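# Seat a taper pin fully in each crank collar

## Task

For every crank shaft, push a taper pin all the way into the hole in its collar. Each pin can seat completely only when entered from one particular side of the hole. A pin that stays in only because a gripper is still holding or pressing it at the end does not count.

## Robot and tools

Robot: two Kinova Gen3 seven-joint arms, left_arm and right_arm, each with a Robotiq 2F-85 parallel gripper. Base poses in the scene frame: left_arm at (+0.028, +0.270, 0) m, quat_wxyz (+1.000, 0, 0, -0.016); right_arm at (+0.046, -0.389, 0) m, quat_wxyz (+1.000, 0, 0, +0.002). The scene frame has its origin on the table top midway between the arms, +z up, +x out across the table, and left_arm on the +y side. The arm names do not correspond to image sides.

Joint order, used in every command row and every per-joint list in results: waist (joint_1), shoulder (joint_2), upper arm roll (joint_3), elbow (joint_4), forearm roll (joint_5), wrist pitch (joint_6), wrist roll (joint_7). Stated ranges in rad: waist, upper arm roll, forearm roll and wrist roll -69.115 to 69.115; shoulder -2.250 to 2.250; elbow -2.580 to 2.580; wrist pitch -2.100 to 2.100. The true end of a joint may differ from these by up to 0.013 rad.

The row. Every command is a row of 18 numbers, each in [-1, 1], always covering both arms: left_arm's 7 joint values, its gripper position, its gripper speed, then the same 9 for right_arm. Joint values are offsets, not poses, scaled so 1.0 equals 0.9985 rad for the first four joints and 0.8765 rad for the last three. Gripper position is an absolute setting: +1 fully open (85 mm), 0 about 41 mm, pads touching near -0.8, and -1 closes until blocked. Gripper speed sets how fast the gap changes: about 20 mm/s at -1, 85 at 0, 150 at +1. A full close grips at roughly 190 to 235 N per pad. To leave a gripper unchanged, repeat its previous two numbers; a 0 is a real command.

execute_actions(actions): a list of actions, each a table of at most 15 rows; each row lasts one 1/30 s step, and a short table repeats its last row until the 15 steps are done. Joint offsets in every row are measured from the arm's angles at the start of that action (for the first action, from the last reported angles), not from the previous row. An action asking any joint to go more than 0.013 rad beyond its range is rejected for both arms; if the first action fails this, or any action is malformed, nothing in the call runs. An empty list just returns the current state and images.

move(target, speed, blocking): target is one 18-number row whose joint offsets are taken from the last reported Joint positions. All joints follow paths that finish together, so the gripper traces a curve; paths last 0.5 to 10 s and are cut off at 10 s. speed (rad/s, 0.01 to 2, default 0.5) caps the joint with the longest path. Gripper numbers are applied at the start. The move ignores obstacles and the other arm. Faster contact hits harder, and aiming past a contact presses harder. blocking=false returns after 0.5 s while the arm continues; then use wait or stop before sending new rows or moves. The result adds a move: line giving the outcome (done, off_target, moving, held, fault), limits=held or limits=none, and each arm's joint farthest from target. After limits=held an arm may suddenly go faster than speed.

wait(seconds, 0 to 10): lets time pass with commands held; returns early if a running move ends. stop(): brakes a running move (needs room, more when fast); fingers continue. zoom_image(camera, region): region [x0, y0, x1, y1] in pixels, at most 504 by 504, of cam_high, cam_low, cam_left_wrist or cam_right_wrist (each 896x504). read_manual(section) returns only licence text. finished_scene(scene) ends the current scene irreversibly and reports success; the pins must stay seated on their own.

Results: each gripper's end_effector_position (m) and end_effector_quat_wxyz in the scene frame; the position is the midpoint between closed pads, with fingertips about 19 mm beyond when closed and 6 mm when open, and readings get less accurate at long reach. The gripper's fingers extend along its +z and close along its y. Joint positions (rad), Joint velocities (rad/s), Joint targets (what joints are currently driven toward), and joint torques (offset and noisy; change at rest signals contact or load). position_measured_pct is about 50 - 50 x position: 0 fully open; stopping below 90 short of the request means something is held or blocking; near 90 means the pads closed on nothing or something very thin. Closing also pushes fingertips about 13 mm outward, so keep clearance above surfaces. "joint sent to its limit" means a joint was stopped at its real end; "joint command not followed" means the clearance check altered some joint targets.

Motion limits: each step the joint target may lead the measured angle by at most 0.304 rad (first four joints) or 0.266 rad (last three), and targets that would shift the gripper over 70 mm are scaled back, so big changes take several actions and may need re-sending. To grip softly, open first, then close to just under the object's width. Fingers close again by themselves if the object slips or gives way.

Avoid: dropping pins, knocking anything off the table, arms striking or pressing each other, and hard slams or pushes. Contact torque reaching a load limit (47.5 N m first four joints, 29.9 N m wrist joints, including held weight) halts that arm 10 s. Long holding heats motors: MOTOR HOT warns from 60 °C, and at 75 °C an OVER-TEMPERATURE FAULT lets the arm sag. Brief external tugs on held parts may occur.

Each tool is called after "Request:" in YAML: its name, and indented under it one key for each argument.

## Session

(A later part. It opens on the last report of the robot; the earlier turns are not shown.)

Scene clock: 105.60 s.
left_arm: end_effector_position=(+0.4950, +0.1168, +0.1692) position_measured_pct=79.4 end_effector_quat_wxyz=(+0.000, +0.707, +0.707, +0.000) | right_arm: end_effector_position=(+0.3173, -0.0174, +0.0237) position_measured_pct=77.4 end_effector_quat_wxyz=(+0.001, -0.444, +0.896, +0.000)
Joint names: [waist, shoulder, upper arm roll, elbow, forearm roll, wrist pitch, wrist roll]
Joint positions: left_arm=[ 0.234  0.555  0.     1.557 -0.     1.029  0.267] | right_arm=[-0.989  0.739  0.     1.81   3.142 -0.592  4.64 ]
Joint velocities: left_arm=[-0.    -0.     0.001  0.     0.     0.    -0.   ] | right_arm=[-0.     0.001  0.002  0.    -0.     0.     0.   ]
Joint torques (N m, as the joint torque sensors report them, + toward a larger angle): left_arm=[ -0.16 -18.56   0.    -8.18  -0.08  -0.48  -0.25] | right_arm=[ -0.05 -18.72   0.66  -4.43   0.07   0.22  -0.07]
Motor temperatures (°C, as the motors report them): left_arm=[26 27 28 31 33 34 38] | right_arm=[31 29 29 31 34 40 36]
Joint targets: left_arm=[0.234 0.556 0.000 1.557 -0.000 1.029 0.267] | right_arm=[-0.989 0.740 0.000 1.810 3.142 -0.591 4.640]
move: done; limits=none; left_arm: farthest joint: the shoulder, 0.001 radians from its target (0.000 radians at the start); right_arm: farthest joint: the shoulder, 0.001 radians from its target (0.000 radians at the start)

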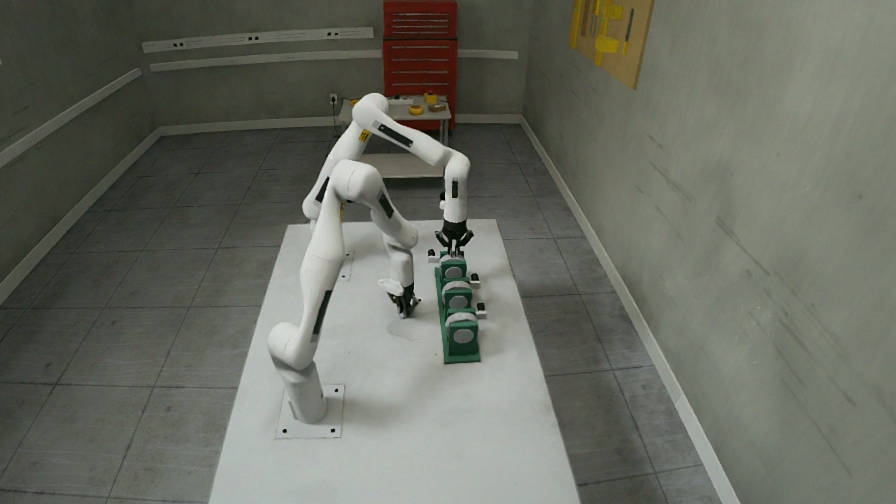

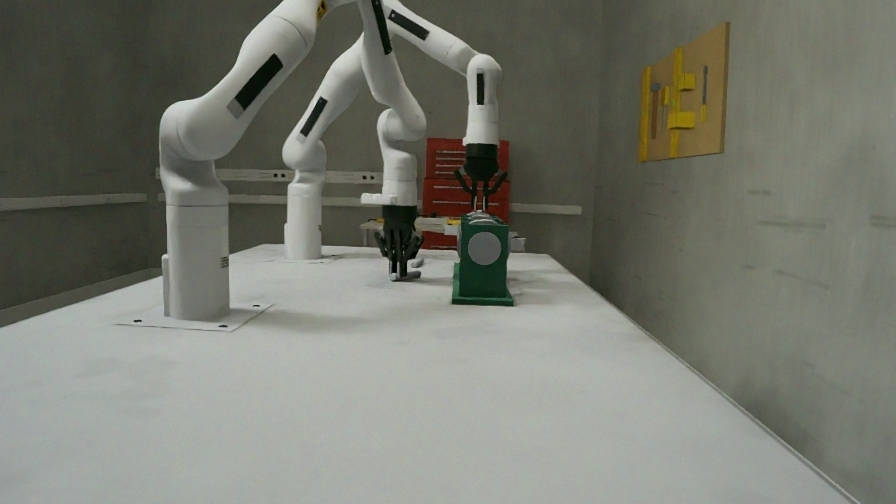

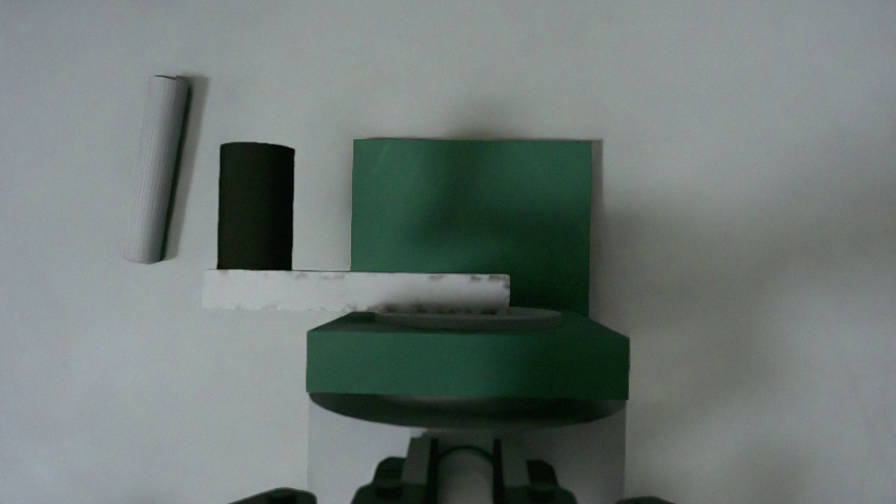

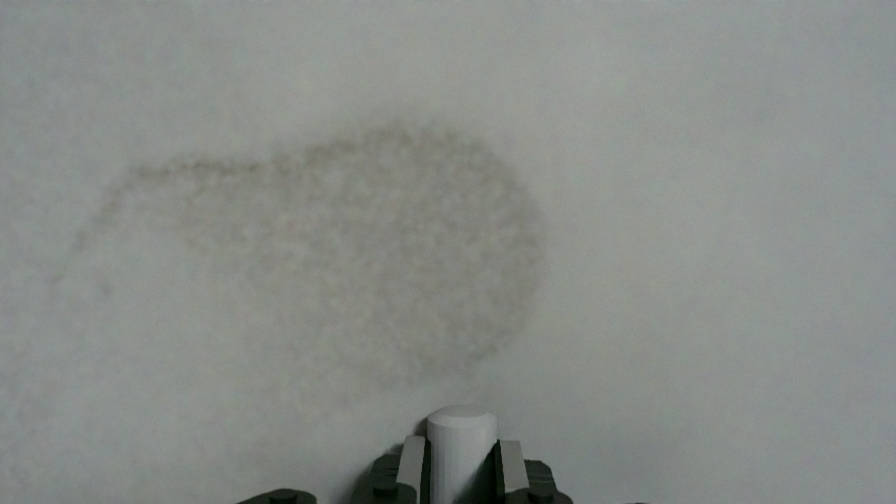

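Request:
move:
  target: [0,-0.017,0,-0.024,0,0.047,0,-1,0, 0,0,0,0,0,0,0,-1,0]
  speed: 0.04

Request:
zoom_image:
  camera: "cam_low"
  region: [200,100,700,400]

Scene clock: 127.87 s.
left_arm: end_effector_position=(+0.4952, +0.1168, +0.1840) position_measured_pct=91.7 end_effector_quat_wxyz=(-0.000, +0.707, +0.707, -0.000) | right_arm: end_effector_position=(+0.3172, -0.0175, +0.0237) position_measured_pct=77.4 end_effector_quat_wxyz=(+0.000, -0.444, +0.896, +0.000)
Joint names: [waist, shoulder, upper arm roll, elbow, forearm roll, wrist pitch, wrist roll]
Joint positions: left_arm=[ 0.234  0.538  0.     1.533 -0.     1.07   0.267] | right_arm=[-0.989  0.739  0.     1.81   3.142 -0.592  4.64 ]
Joint velocities: left_arm=[-0.    -0.001 -0.003 -0.     0.    -0.002 -0.   ] | right_arm=[ 0.     0.     0.     0.002  0.     0.001 -0.   ]
Joint torques (N m, as the joint torque sensors report them, + toward a larger angle): left_arm=[ -0.07 -18.81   0.    -8.37  -0.42  -0.14  -0.03] | right_arm=[  0.29 -19.1    0.91  -4.23   0.     0.07   0.03]
Motor temperatures (°C, as the motors report them): left_arm=[26 27 28 31 33 34 38] | right_arm=[31 30 29 31 34 40 36]
Joint targets: left_arm=[0.234 0.538 0.000 1.533 -0.000 1.070 0.267] | right_arm=[-0.989 0.739 0.000 1.810 3.142 -0.592 4.640]
move: done; limits=none; left_arm: farthest joint: the waist, 0.000 radians from its target (0.000 radians at the start); right_arm: farthest joint: the waist, 0.000 radians from its target (0.000 radians at the start)

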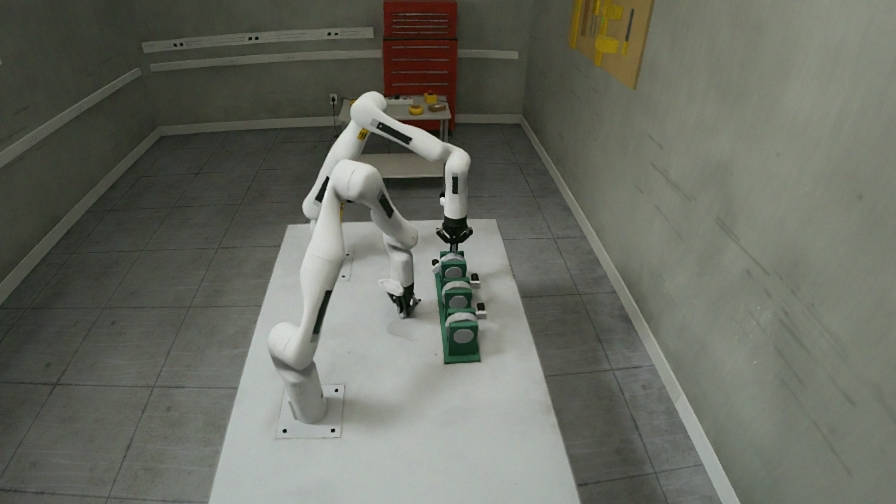

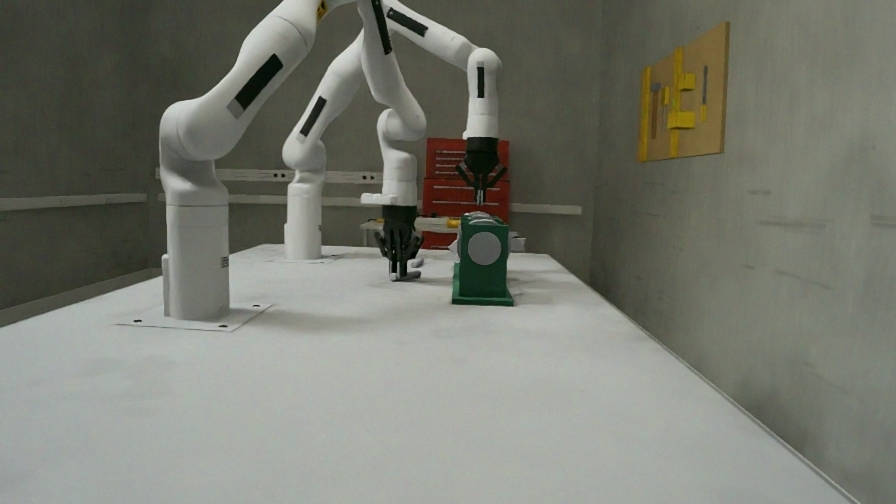

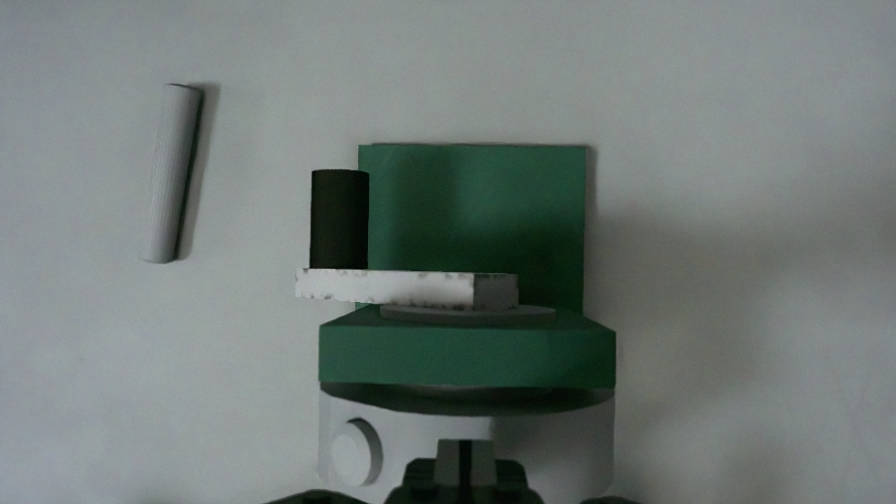

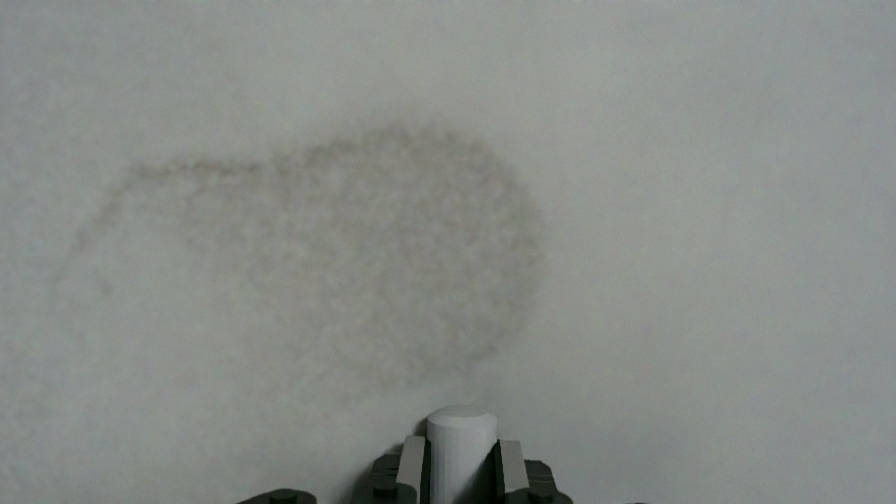

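Region (200, 100, 700, 400) of cam_low's 896x504 image, scaled by 1.008, with more detail than that image has; it fills the top 302 rows of this view, and the rest is white.

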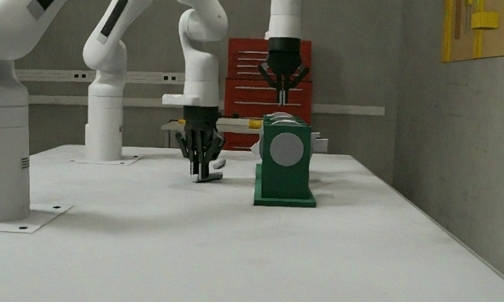

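Request:
move:
  target: [0,-0.06,0,-0.10,0,0.183,0,0.3,0, 0,0,0,0,0,0,0,-1,0]
  speed: 0.3

Request:
zoom_image:
  camera: "cam_low"
  region: [420,190,560,280]

Request:
zoom_image:
  camera: "cam_high"
  region: [400,220,520,340]

Scene clock: 129.27 s.
left_arm: end_effector_position=(+0.4935, +0.1172, +0.2421) position_measured_pct=34.9 end_effector_quat_wxyz=(-0.000, +0.707, +0.707, -0.000) | right_arm: end_effector_position=(+0.3172, -0.0175, +0.0237) position_measured_pct=77.4 end_effector_quat_wxyz=(+0.000, -0.444, +0.896, +0.000)
Joint names: [waist, shoulder, upper arm roll, elbow, forearm roll, wrist pitch, wrist roll]
Joint positions: left_arm=[ 0.234  0.478  0.     1.433 -0.     1.231  0.267] | right_arm=[-0.989  0.739  0.     1.81   3.142 -0.592  4.64 ]
Joint velocities: left_arm=[-0.001 -0.001 -0.001 -0.001 -0.    -0.    -0.   ] | right_arm=[-0.     0.    -0.001 -0.001  0.     0.001 -0.   ]
Joint torques (N m, as the joint torque sensors report them, + toward a larger angle): left_arm=[ -0.05 -18.58  -0.1   -8.6    0.01  -0.15  -0.03] | right_arm=[ -0.24 -19.13   0.64  -4.92   0.     0.15  -0.03]
Motor temperatures (°C, as the motors report them): left_arm=[26 27 28 31 33 34 38] | right_arm=[31 30 29 31 34 40 36]
Joint targets: left_arm=[0.234 0.478 0.000 1.433 -0.000 1.231 0.267] | right_arm=[-0.989 0.739 0.000 1.810 3.142 -0.592 4.640]
move: done; limits=none; left_arm: farthest joint: the waist, 0.000 radians from its target (0.000 radians at the start); right_arm: farthest joint: the waist, 0.000 radians from its target (0.000 radians at the start)

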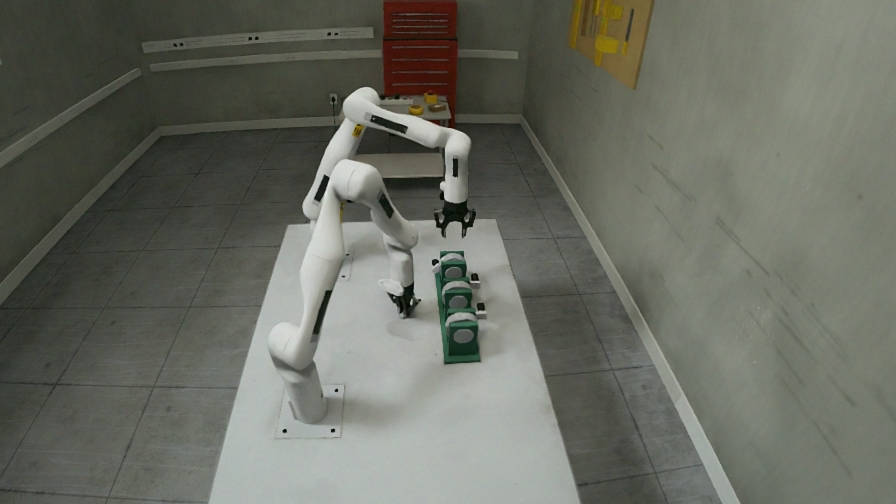

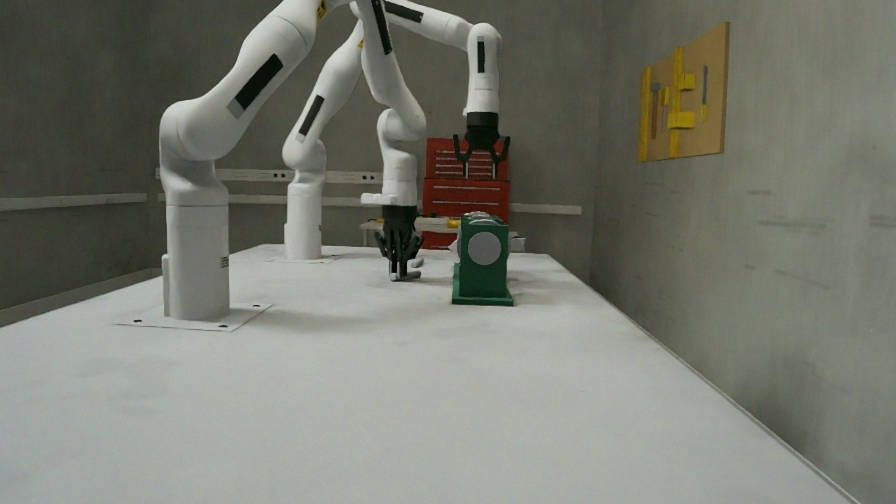

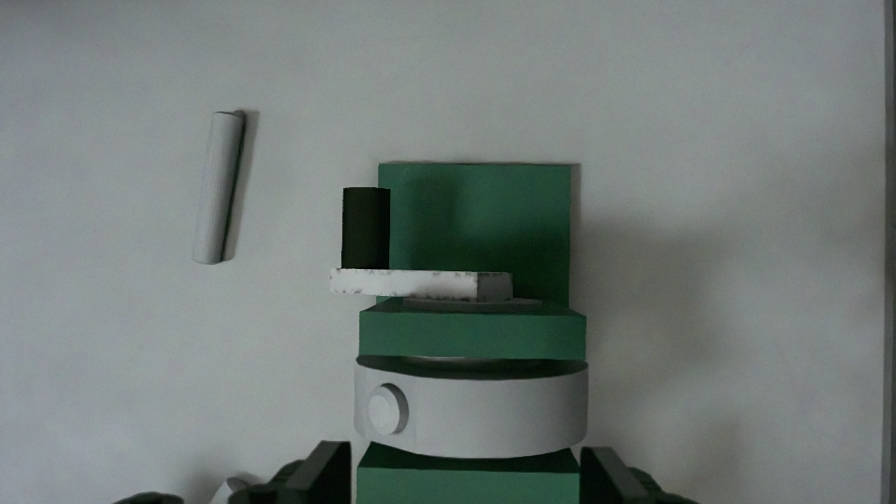

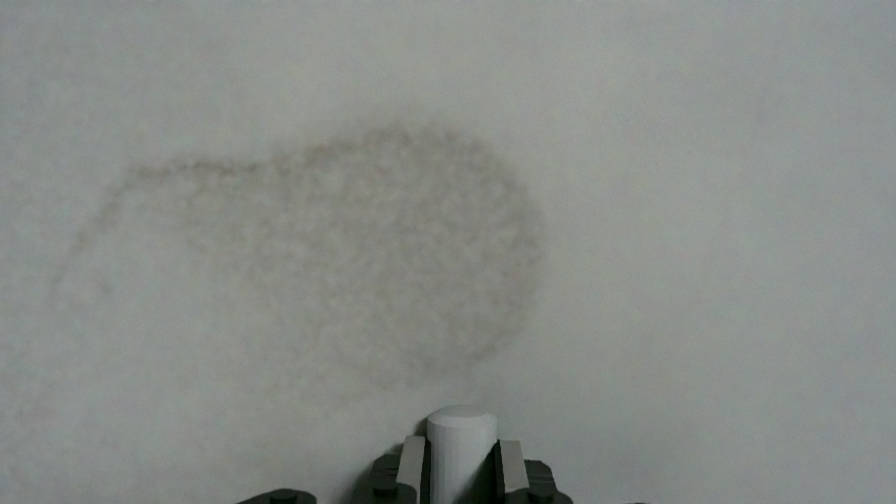

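Region (420, 190, 560, 280) of cam_low's 896x504 image, scaled by 3.600, with more detail than that image has; it fills the top 324 rows of this view, and the rest is white.

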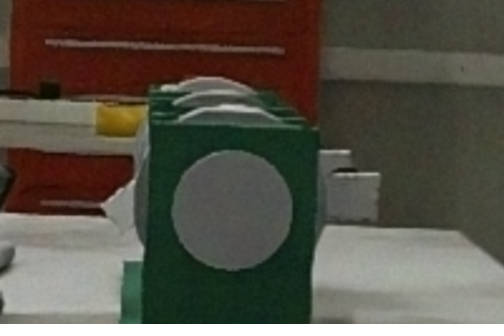

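Region (400, 220, 520, 340) of cam_high's 896x504 image, scaled by 4.200, with more detail than that image has.

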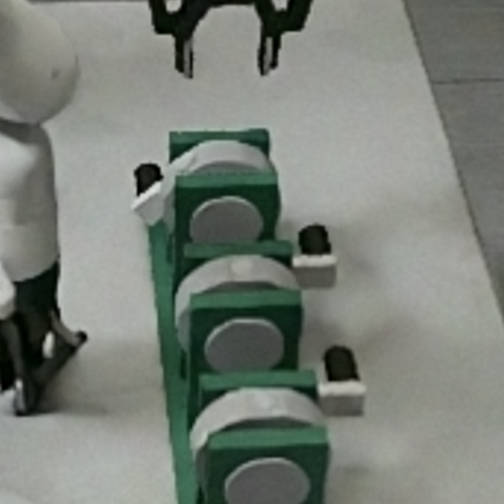

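Request:
move:
  target: [-0.1343,-0.1047,0,0.3183,0,-0.2438,-0.154,0.1,0, 0,0,0,0,0,0,0,-1,0]

Request:
move:
  target: [0,0.2698,0,0.1818,0,-0.5144,0,0.1,0, 0,0,0,0,0,0,0,-1,0]
  speed: 0.3

Scene clock: 132.00 s.
left_arm: end_effector_position=(+0.4415, +0.1898, +0.1997) position_measured_pct=45.2 end_effector_quat_wxyz=(-0.000, +0.707, +0.707, -0.000) | right_arm: end_effector_position=(+0.3172, -0.0175, +0.0237) position_measured_pct=77.4 end_effector_quat_wxyz=(+0.000, -0.444, +0.896, +0.000)
Joint names: [waist, shoulder, upper arm roll, elbow, forearm roll, wrist pitch, wrist roll]
Joint positions: left_arm=[ 0.1    0.374  0.     1.751 -0.     1.017  0.132] | right_arm=[-0.989  0.739  0.     1.81   3.142 -0.592  4.64 ]
Joint velocities: left_arm=[-0.003 -0.003  0.003 -0.     0.    -0.002  0.   ] | right_arm=[ 0.     0.001  0.     0.002  0.     0.001 -0.   ]
Joint torques (N m, as the joint torque sensors report them, + toward a larger angle): left_arm=[ -0.05 -15.98  -0.07  -8.01  -0.04  -0.08  -0.1 ] | right_arm=[  0.07 -19.39   0.49  -4.1    0.05  -0.16   0.  ]
Motor temperatures (°C, as the motors report them): left_arm=[26 27 28 31 33 34 38] | right_arm=[31 30 29 31 34 40 36]
Joint targets: left_arm=[0.099 0.373 0.000 1.751 -0.000 1.017 0.132] | right_arm=[-0.989 0.739 0.000 1.810 3.142 -0.592 4.640]
move: done; limits=none; left_arm: farthest joint: the waist, 0.000 radians from its target (0.134 radians at the start); right_arm: farthest joint: the waist, 0.000 radians from its target (0.000 radians at the start)

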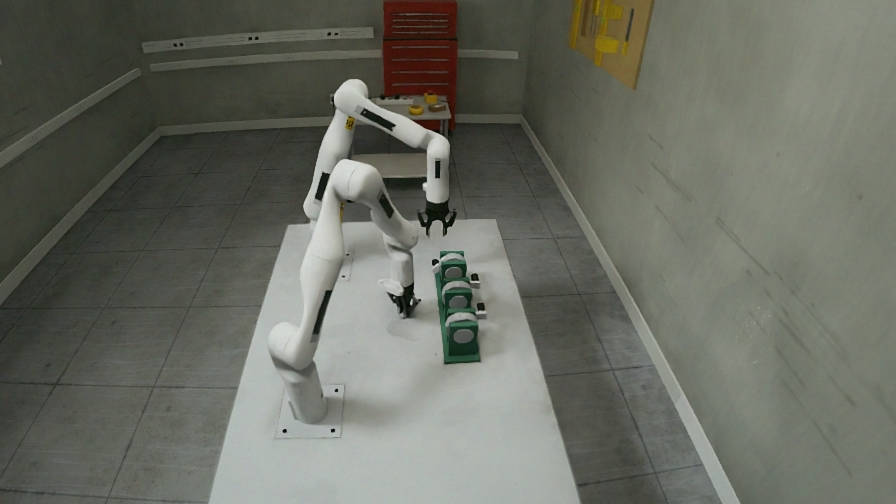

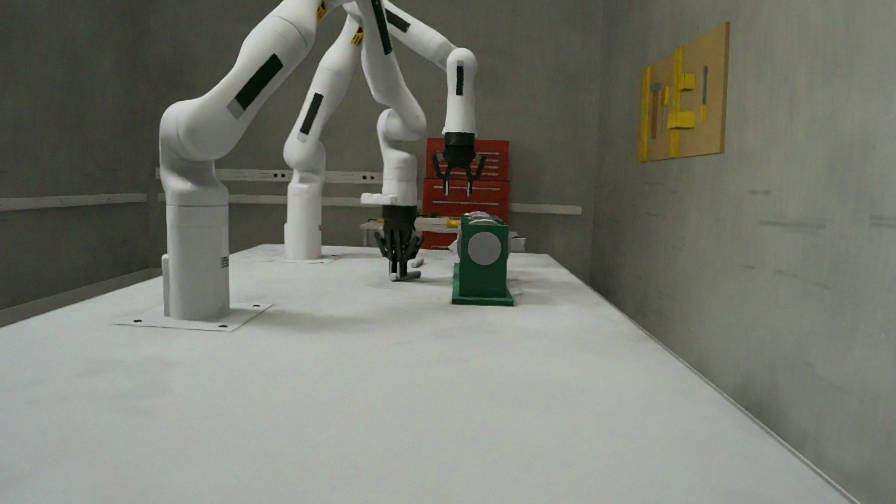

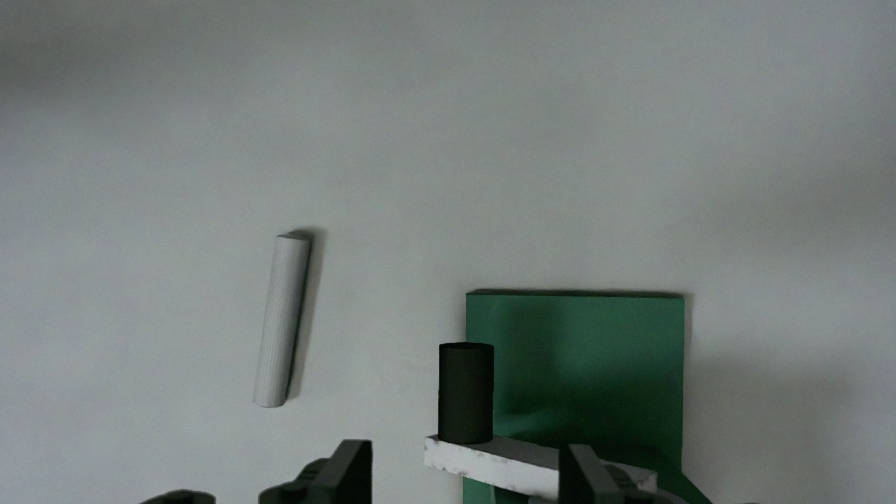

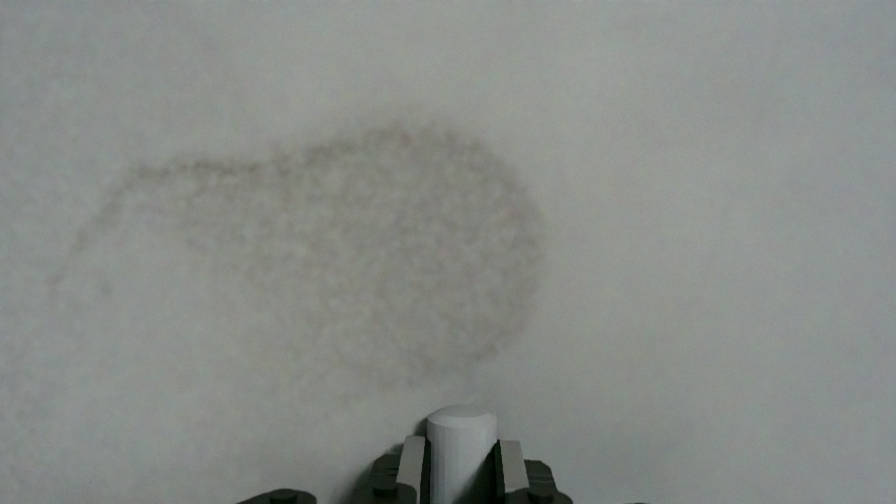

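Scene clock: 133.87 s.
left_arm: end_effector_position=(+0.4414, +0.1898, +0.0449) position_measured_pct=45.2 end_effector_quat_wxyz=(-0.000, +0.707, +0.707, -0.000) | right_arm: end_effector_position=(+0.3172, -0.0175, +0.0237) position_measured_pct=77.4 end_effector_quat_wxyz=(+0.000, -0.444, +0.896, +0.000)
Joint names: [waist, shoulder, upper arm roll, elbow, forearm roll, wrist pitch, wrist roll]
Joint positions: left_arm=[ 0.1    0.643  0.     1.933 -0.     0.566  0.132] | right_arm=[-0.989  0.739  0.     1.81   3.142 -0.592  4.64 ]
Joint velocities: left_arm=[-0.     0.003 -0.002 -0.001  0.    -0.001  0.   ] | right_arm=[ 0.     0.002 -0.001 -0.001 -0.     0.001 -0.   ]
Joint torques (N m, as the joint torque sensors report them, + toward a larger angle): left_arm=[ -0.44 -17.79  -0.31  -5.05  -0.21  -0.23  -0.21] | right_arm=[ -0.03 -19.57   0.56  -4.61  -0.02  -0.01   0.1 ]
Motor temperatures (°C, as the motors report them): left_arm=[26 27 28 31 33 34 38] | right_arm=[31 30 29 31 34 40 36]
Joint targets: left_arm=[0.100 0.643 0.000 1.933 -0.000 0.566 0.132] | right_arm=[-0.989 0.739 0.000 1.810 3.142 -0.592 4.640]
move: done; limits=none; left_arm: farthest joint: the waist, 0.000 radians from its target (0.000 radians at the start); right_arm: farthest joint: the waist, 0.000 radians from its target (0.000 radians at the start)

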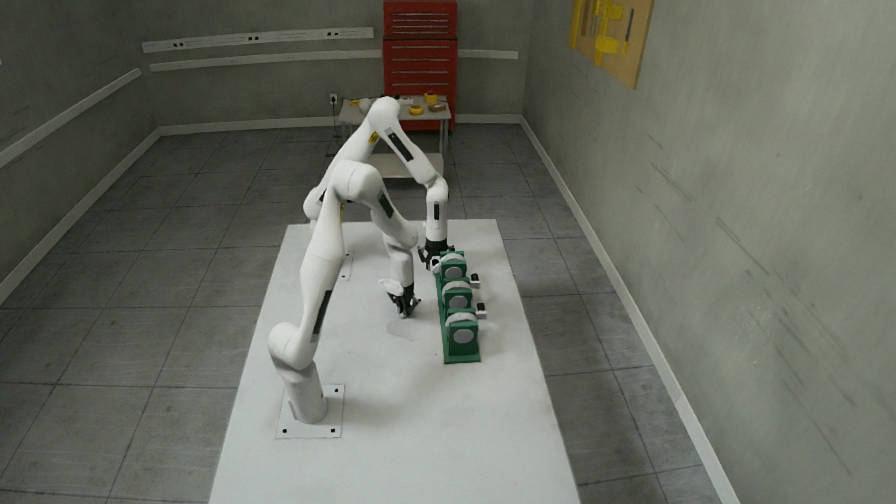

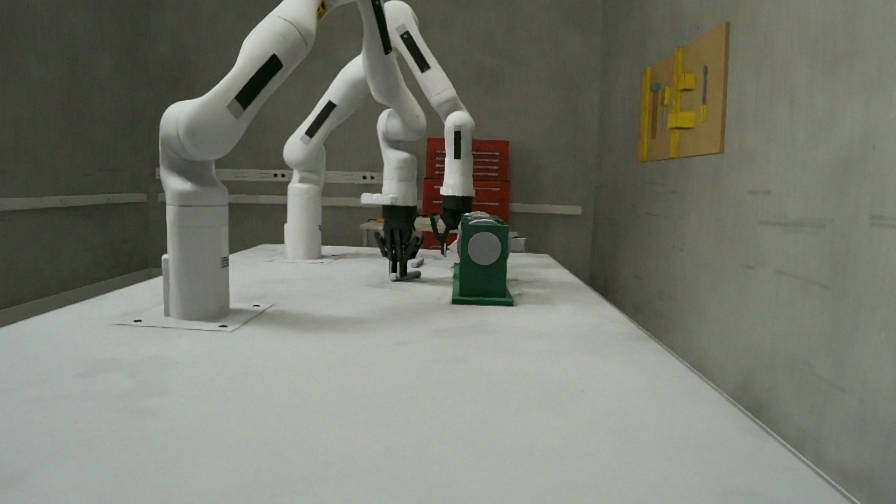

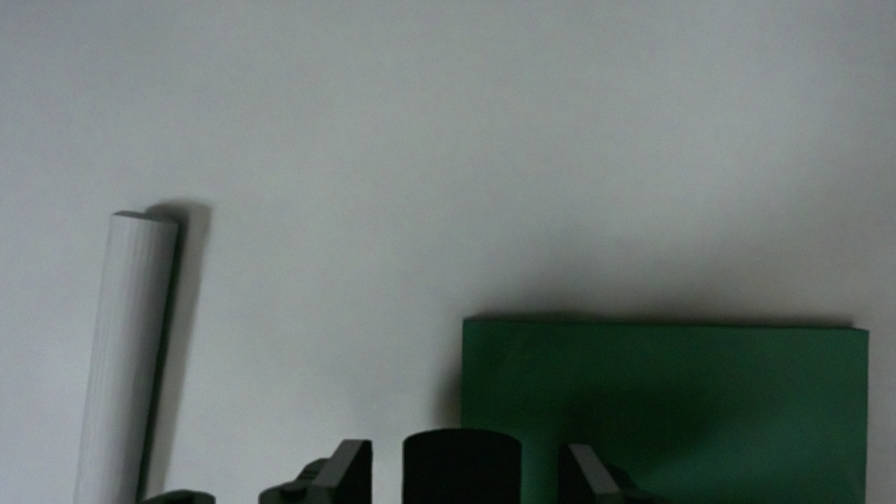

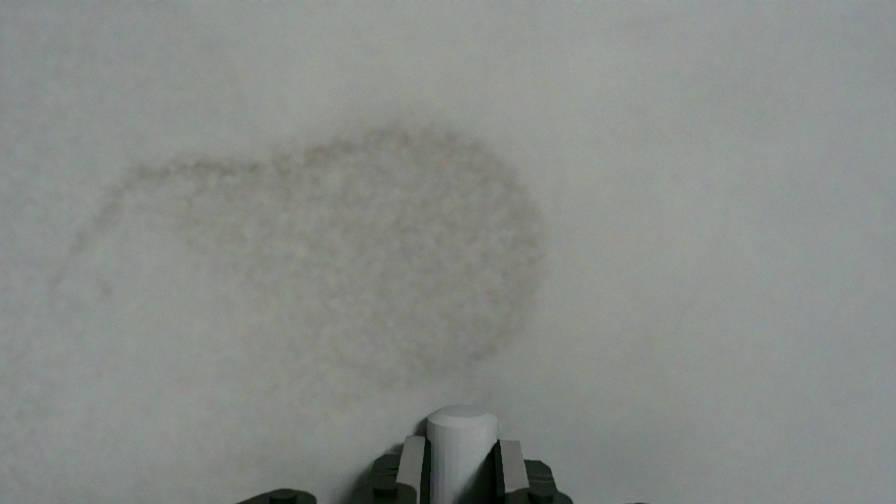

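Request:
move:
  target: [-0.0446,0.0065,0,-0.0172,0,0.0118,-0.051,0.1,0, 0,0,0,0,0,0,0,-1,0]
  speed: 0.1

Request:
move:
  target: [-0.0092,0.0718,0,-0.1753,0,0.1179,-0.011,0.1,0, 0,0,0,0,0,0,0,-1,0]
  speed: 0.12

Scene clock: 142.40 s.
left_arm: end_effector_position=(+0.4497, +0.2077, +0.0451) position_measured_pct=45.2 end_effector_quat_wxyz=(+0.000, +0.707, +0.707, -0.000) | right_arm: end_effector_position=(+0.3172, -0.0175, +0.0237) position_measured_pct=77.4 end_effector_quat_wxyz=(+0.000, -0.444, +0.896, +0.000)
Joint names: [waist, shoulder, upper arm roll, elbow, forearm roll, wrist pitch, wrist roll]
Joint positions: left_arm=[ 0.056  0.649  0.     1.916 -0.     0.577  0.088] | right_arm=[-0.989  0.739  0.     1.81   3.142 -0.592  4.64 ]
Joint velocities: left_arm=[-0.003 -0.     0.001  0.    -0.     0.    -0.   ] | right_arm=[ 0.    -0.001 -0.    -0.001 -0.    -0.    -0.   ]
Joint torques (N m, as the joint torque sensors report them, + toward a larger angle): left_arm=[ -0.37 -17.74  -0.19  -5.3    0.21  -0.16  -0.08] | right_arm=[  0.05 -19.12   0.31  -4.7   -0.01   0.28  -0.02]
Motor temperatures (°C, as the motors report them): left_arm=[26 27 28 31 33 34 38] | right_arm=[31 30 29 31 34 40 36]
Joint targets: left_arm=[0.055 0.649 0.000 1.916 -0.000 0.577 0.088] | right_arm=[-0.989 0.739 0.000 1.810 3.142 -0.592 4.640]
move: done; limits=none; left_arm: farthest joint: the waist, 0.000 radians from its target (0.044 radians at the start); right_arm: farthest joint: the waist, 0.000 radians from its target (0.000 radians at the start)

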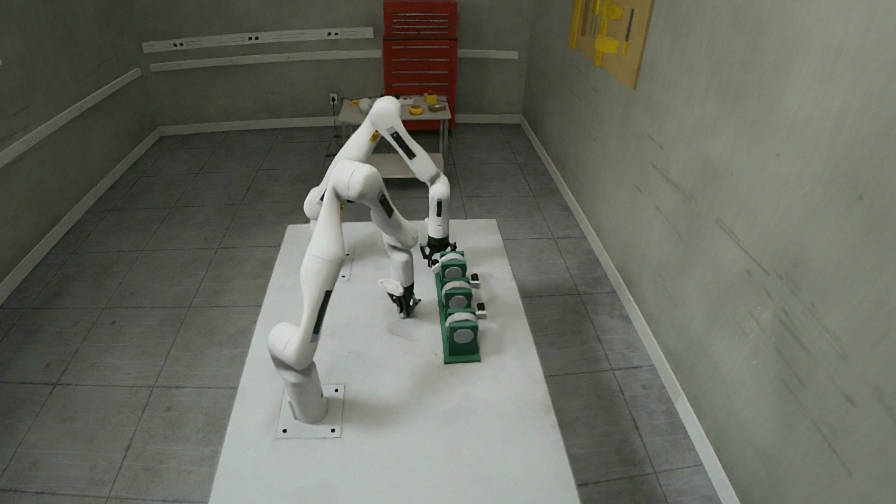

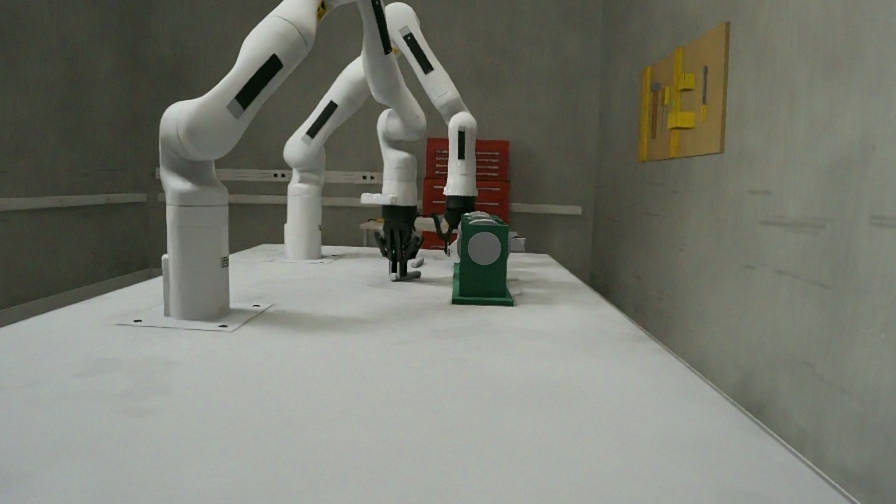

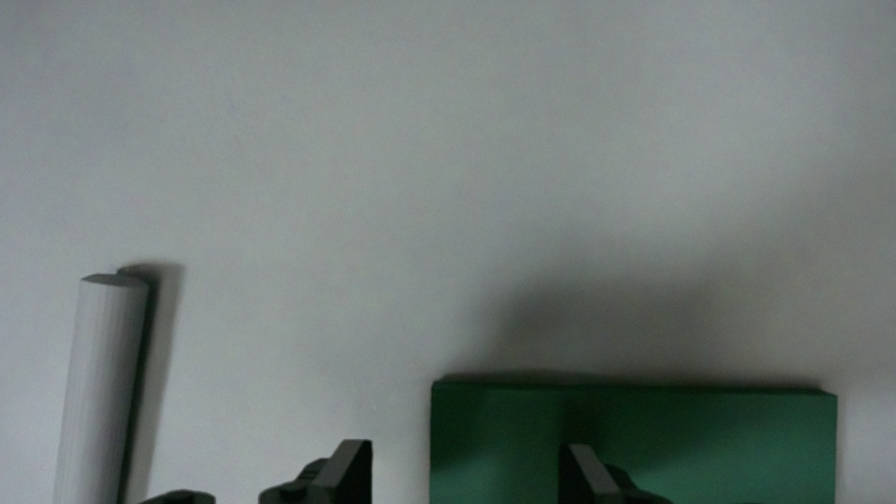

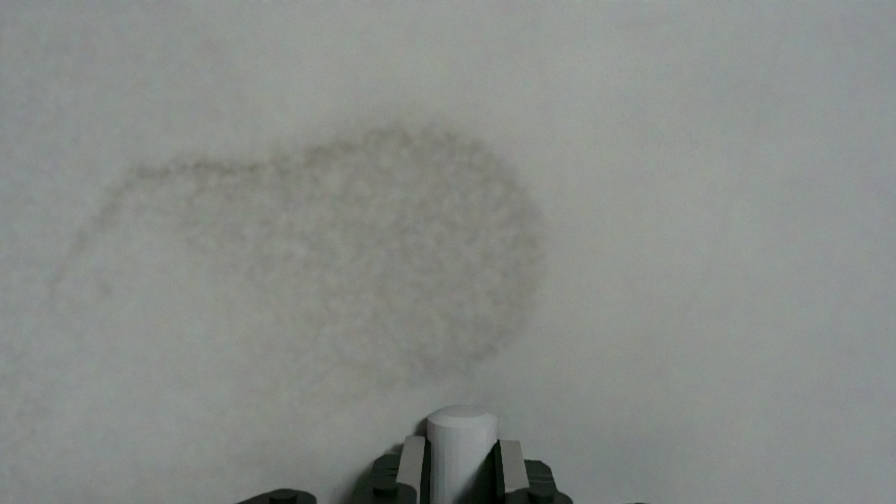

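Scene clock: 144.17 s.
left_arm: end_effector_position=(+0.4983, +0.2076, +0.0446) position_measured_pct=45.2 end_effector_quat_wxyz=(-0.001, +0.708, +0.707, -0.001) | right_arm: end_effector_position=(+0.3172, -0.0175, +0.0237) position_measured_pct=77.4 end_effector_quat_wxyz=(+0.000, -0.444, +0.896, +0.000)
Joint names: [waist, shoulder, upper arm roll, elbow, forearm roll, wrist pitch, wrist roll]
Joint positions: left_arm=[ 0.047  0.721  0.     1.742 -0.     0.681  0.078] | right_arm=[-0.989  0.739  0.     1.81   3.142 -0.592  4.64 ]
Joint velocities: left_arm=[ 0.     0.001 -0.    -0.001  0.    -0.001  0.   ] | right_arm=[-0.    -0.002 -0.     0.001 -0.    -0.    -0.   ]
Joint torques (N m, as the joint torque sensors report them, + toward a larger angle): left_arm=[ -0.12 -20.25  -0.08  -7.35  -0.05  -1.07  -0.08] | right_arm=[  0.07 -19.16   0.58  -4.21   0.29   0.03   0.12]
Motor temperatures (°C, as the motors report them): left_arm=[26 27 28 31 33 34 38] | right_arm=[31 30 29 31 34 40 36]
Joint targets: left_arm=[0.046 0.721 0.000 1.741 -0.000 0.680 0.078] | right_arm=[-0.989 0.739 0.000 1.810 3.142 -0.592 4.640]
move: done; limits=none; left_arm: farthest joint: the shoulder, 0.001 radians from its target (0.071 radians at the start); right_arm: farthest joint: the waist, 0.000 radians from its target (0.000 radians at the start)

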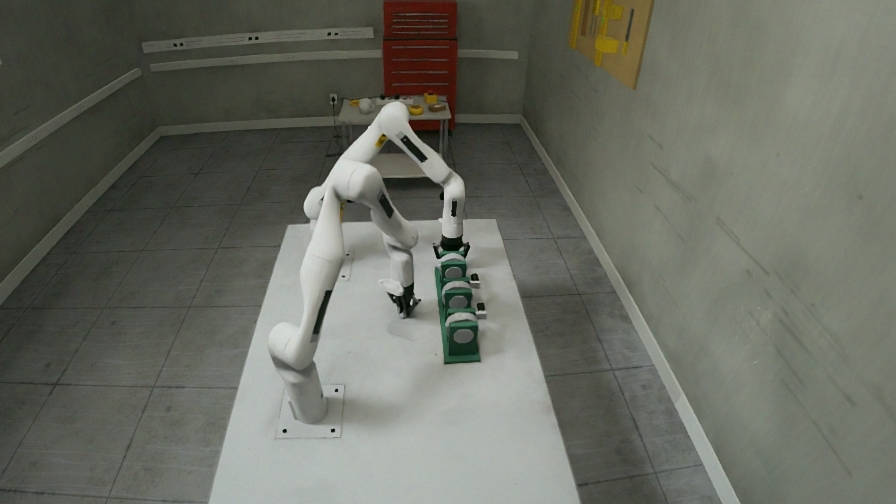

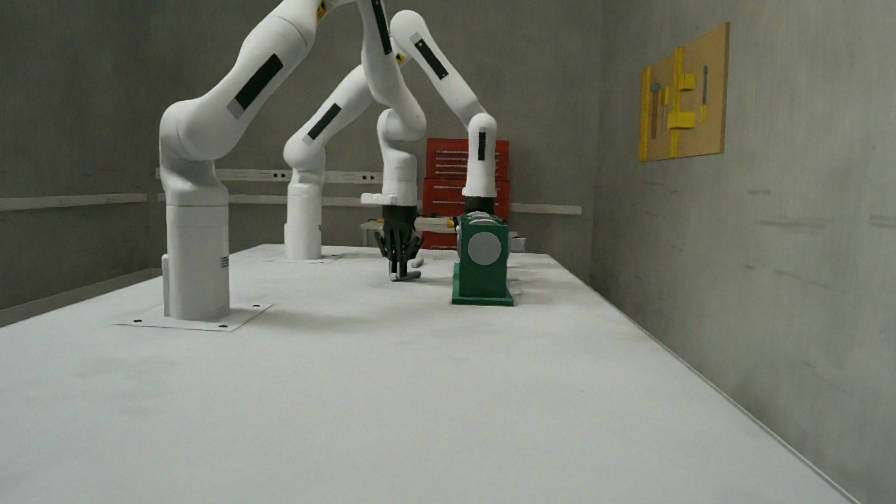

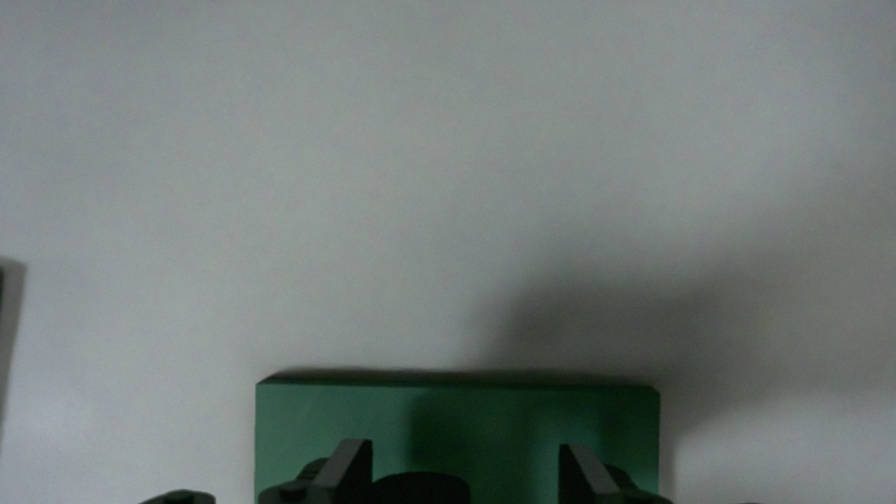

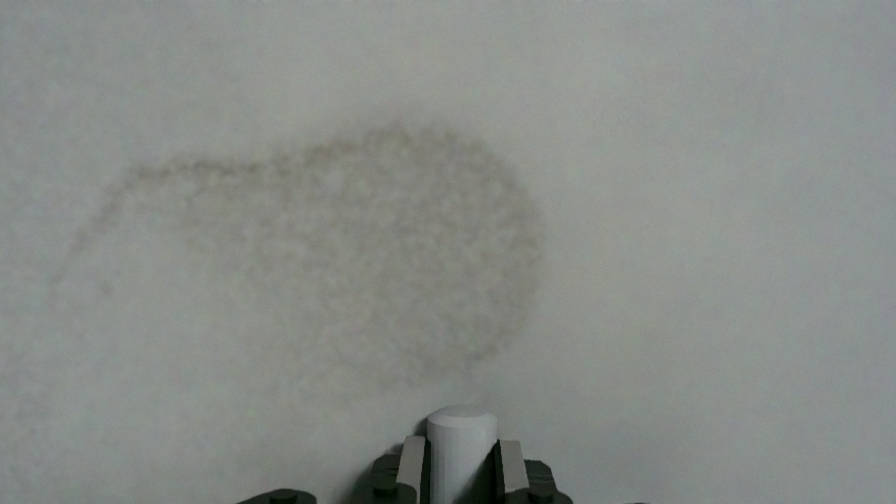

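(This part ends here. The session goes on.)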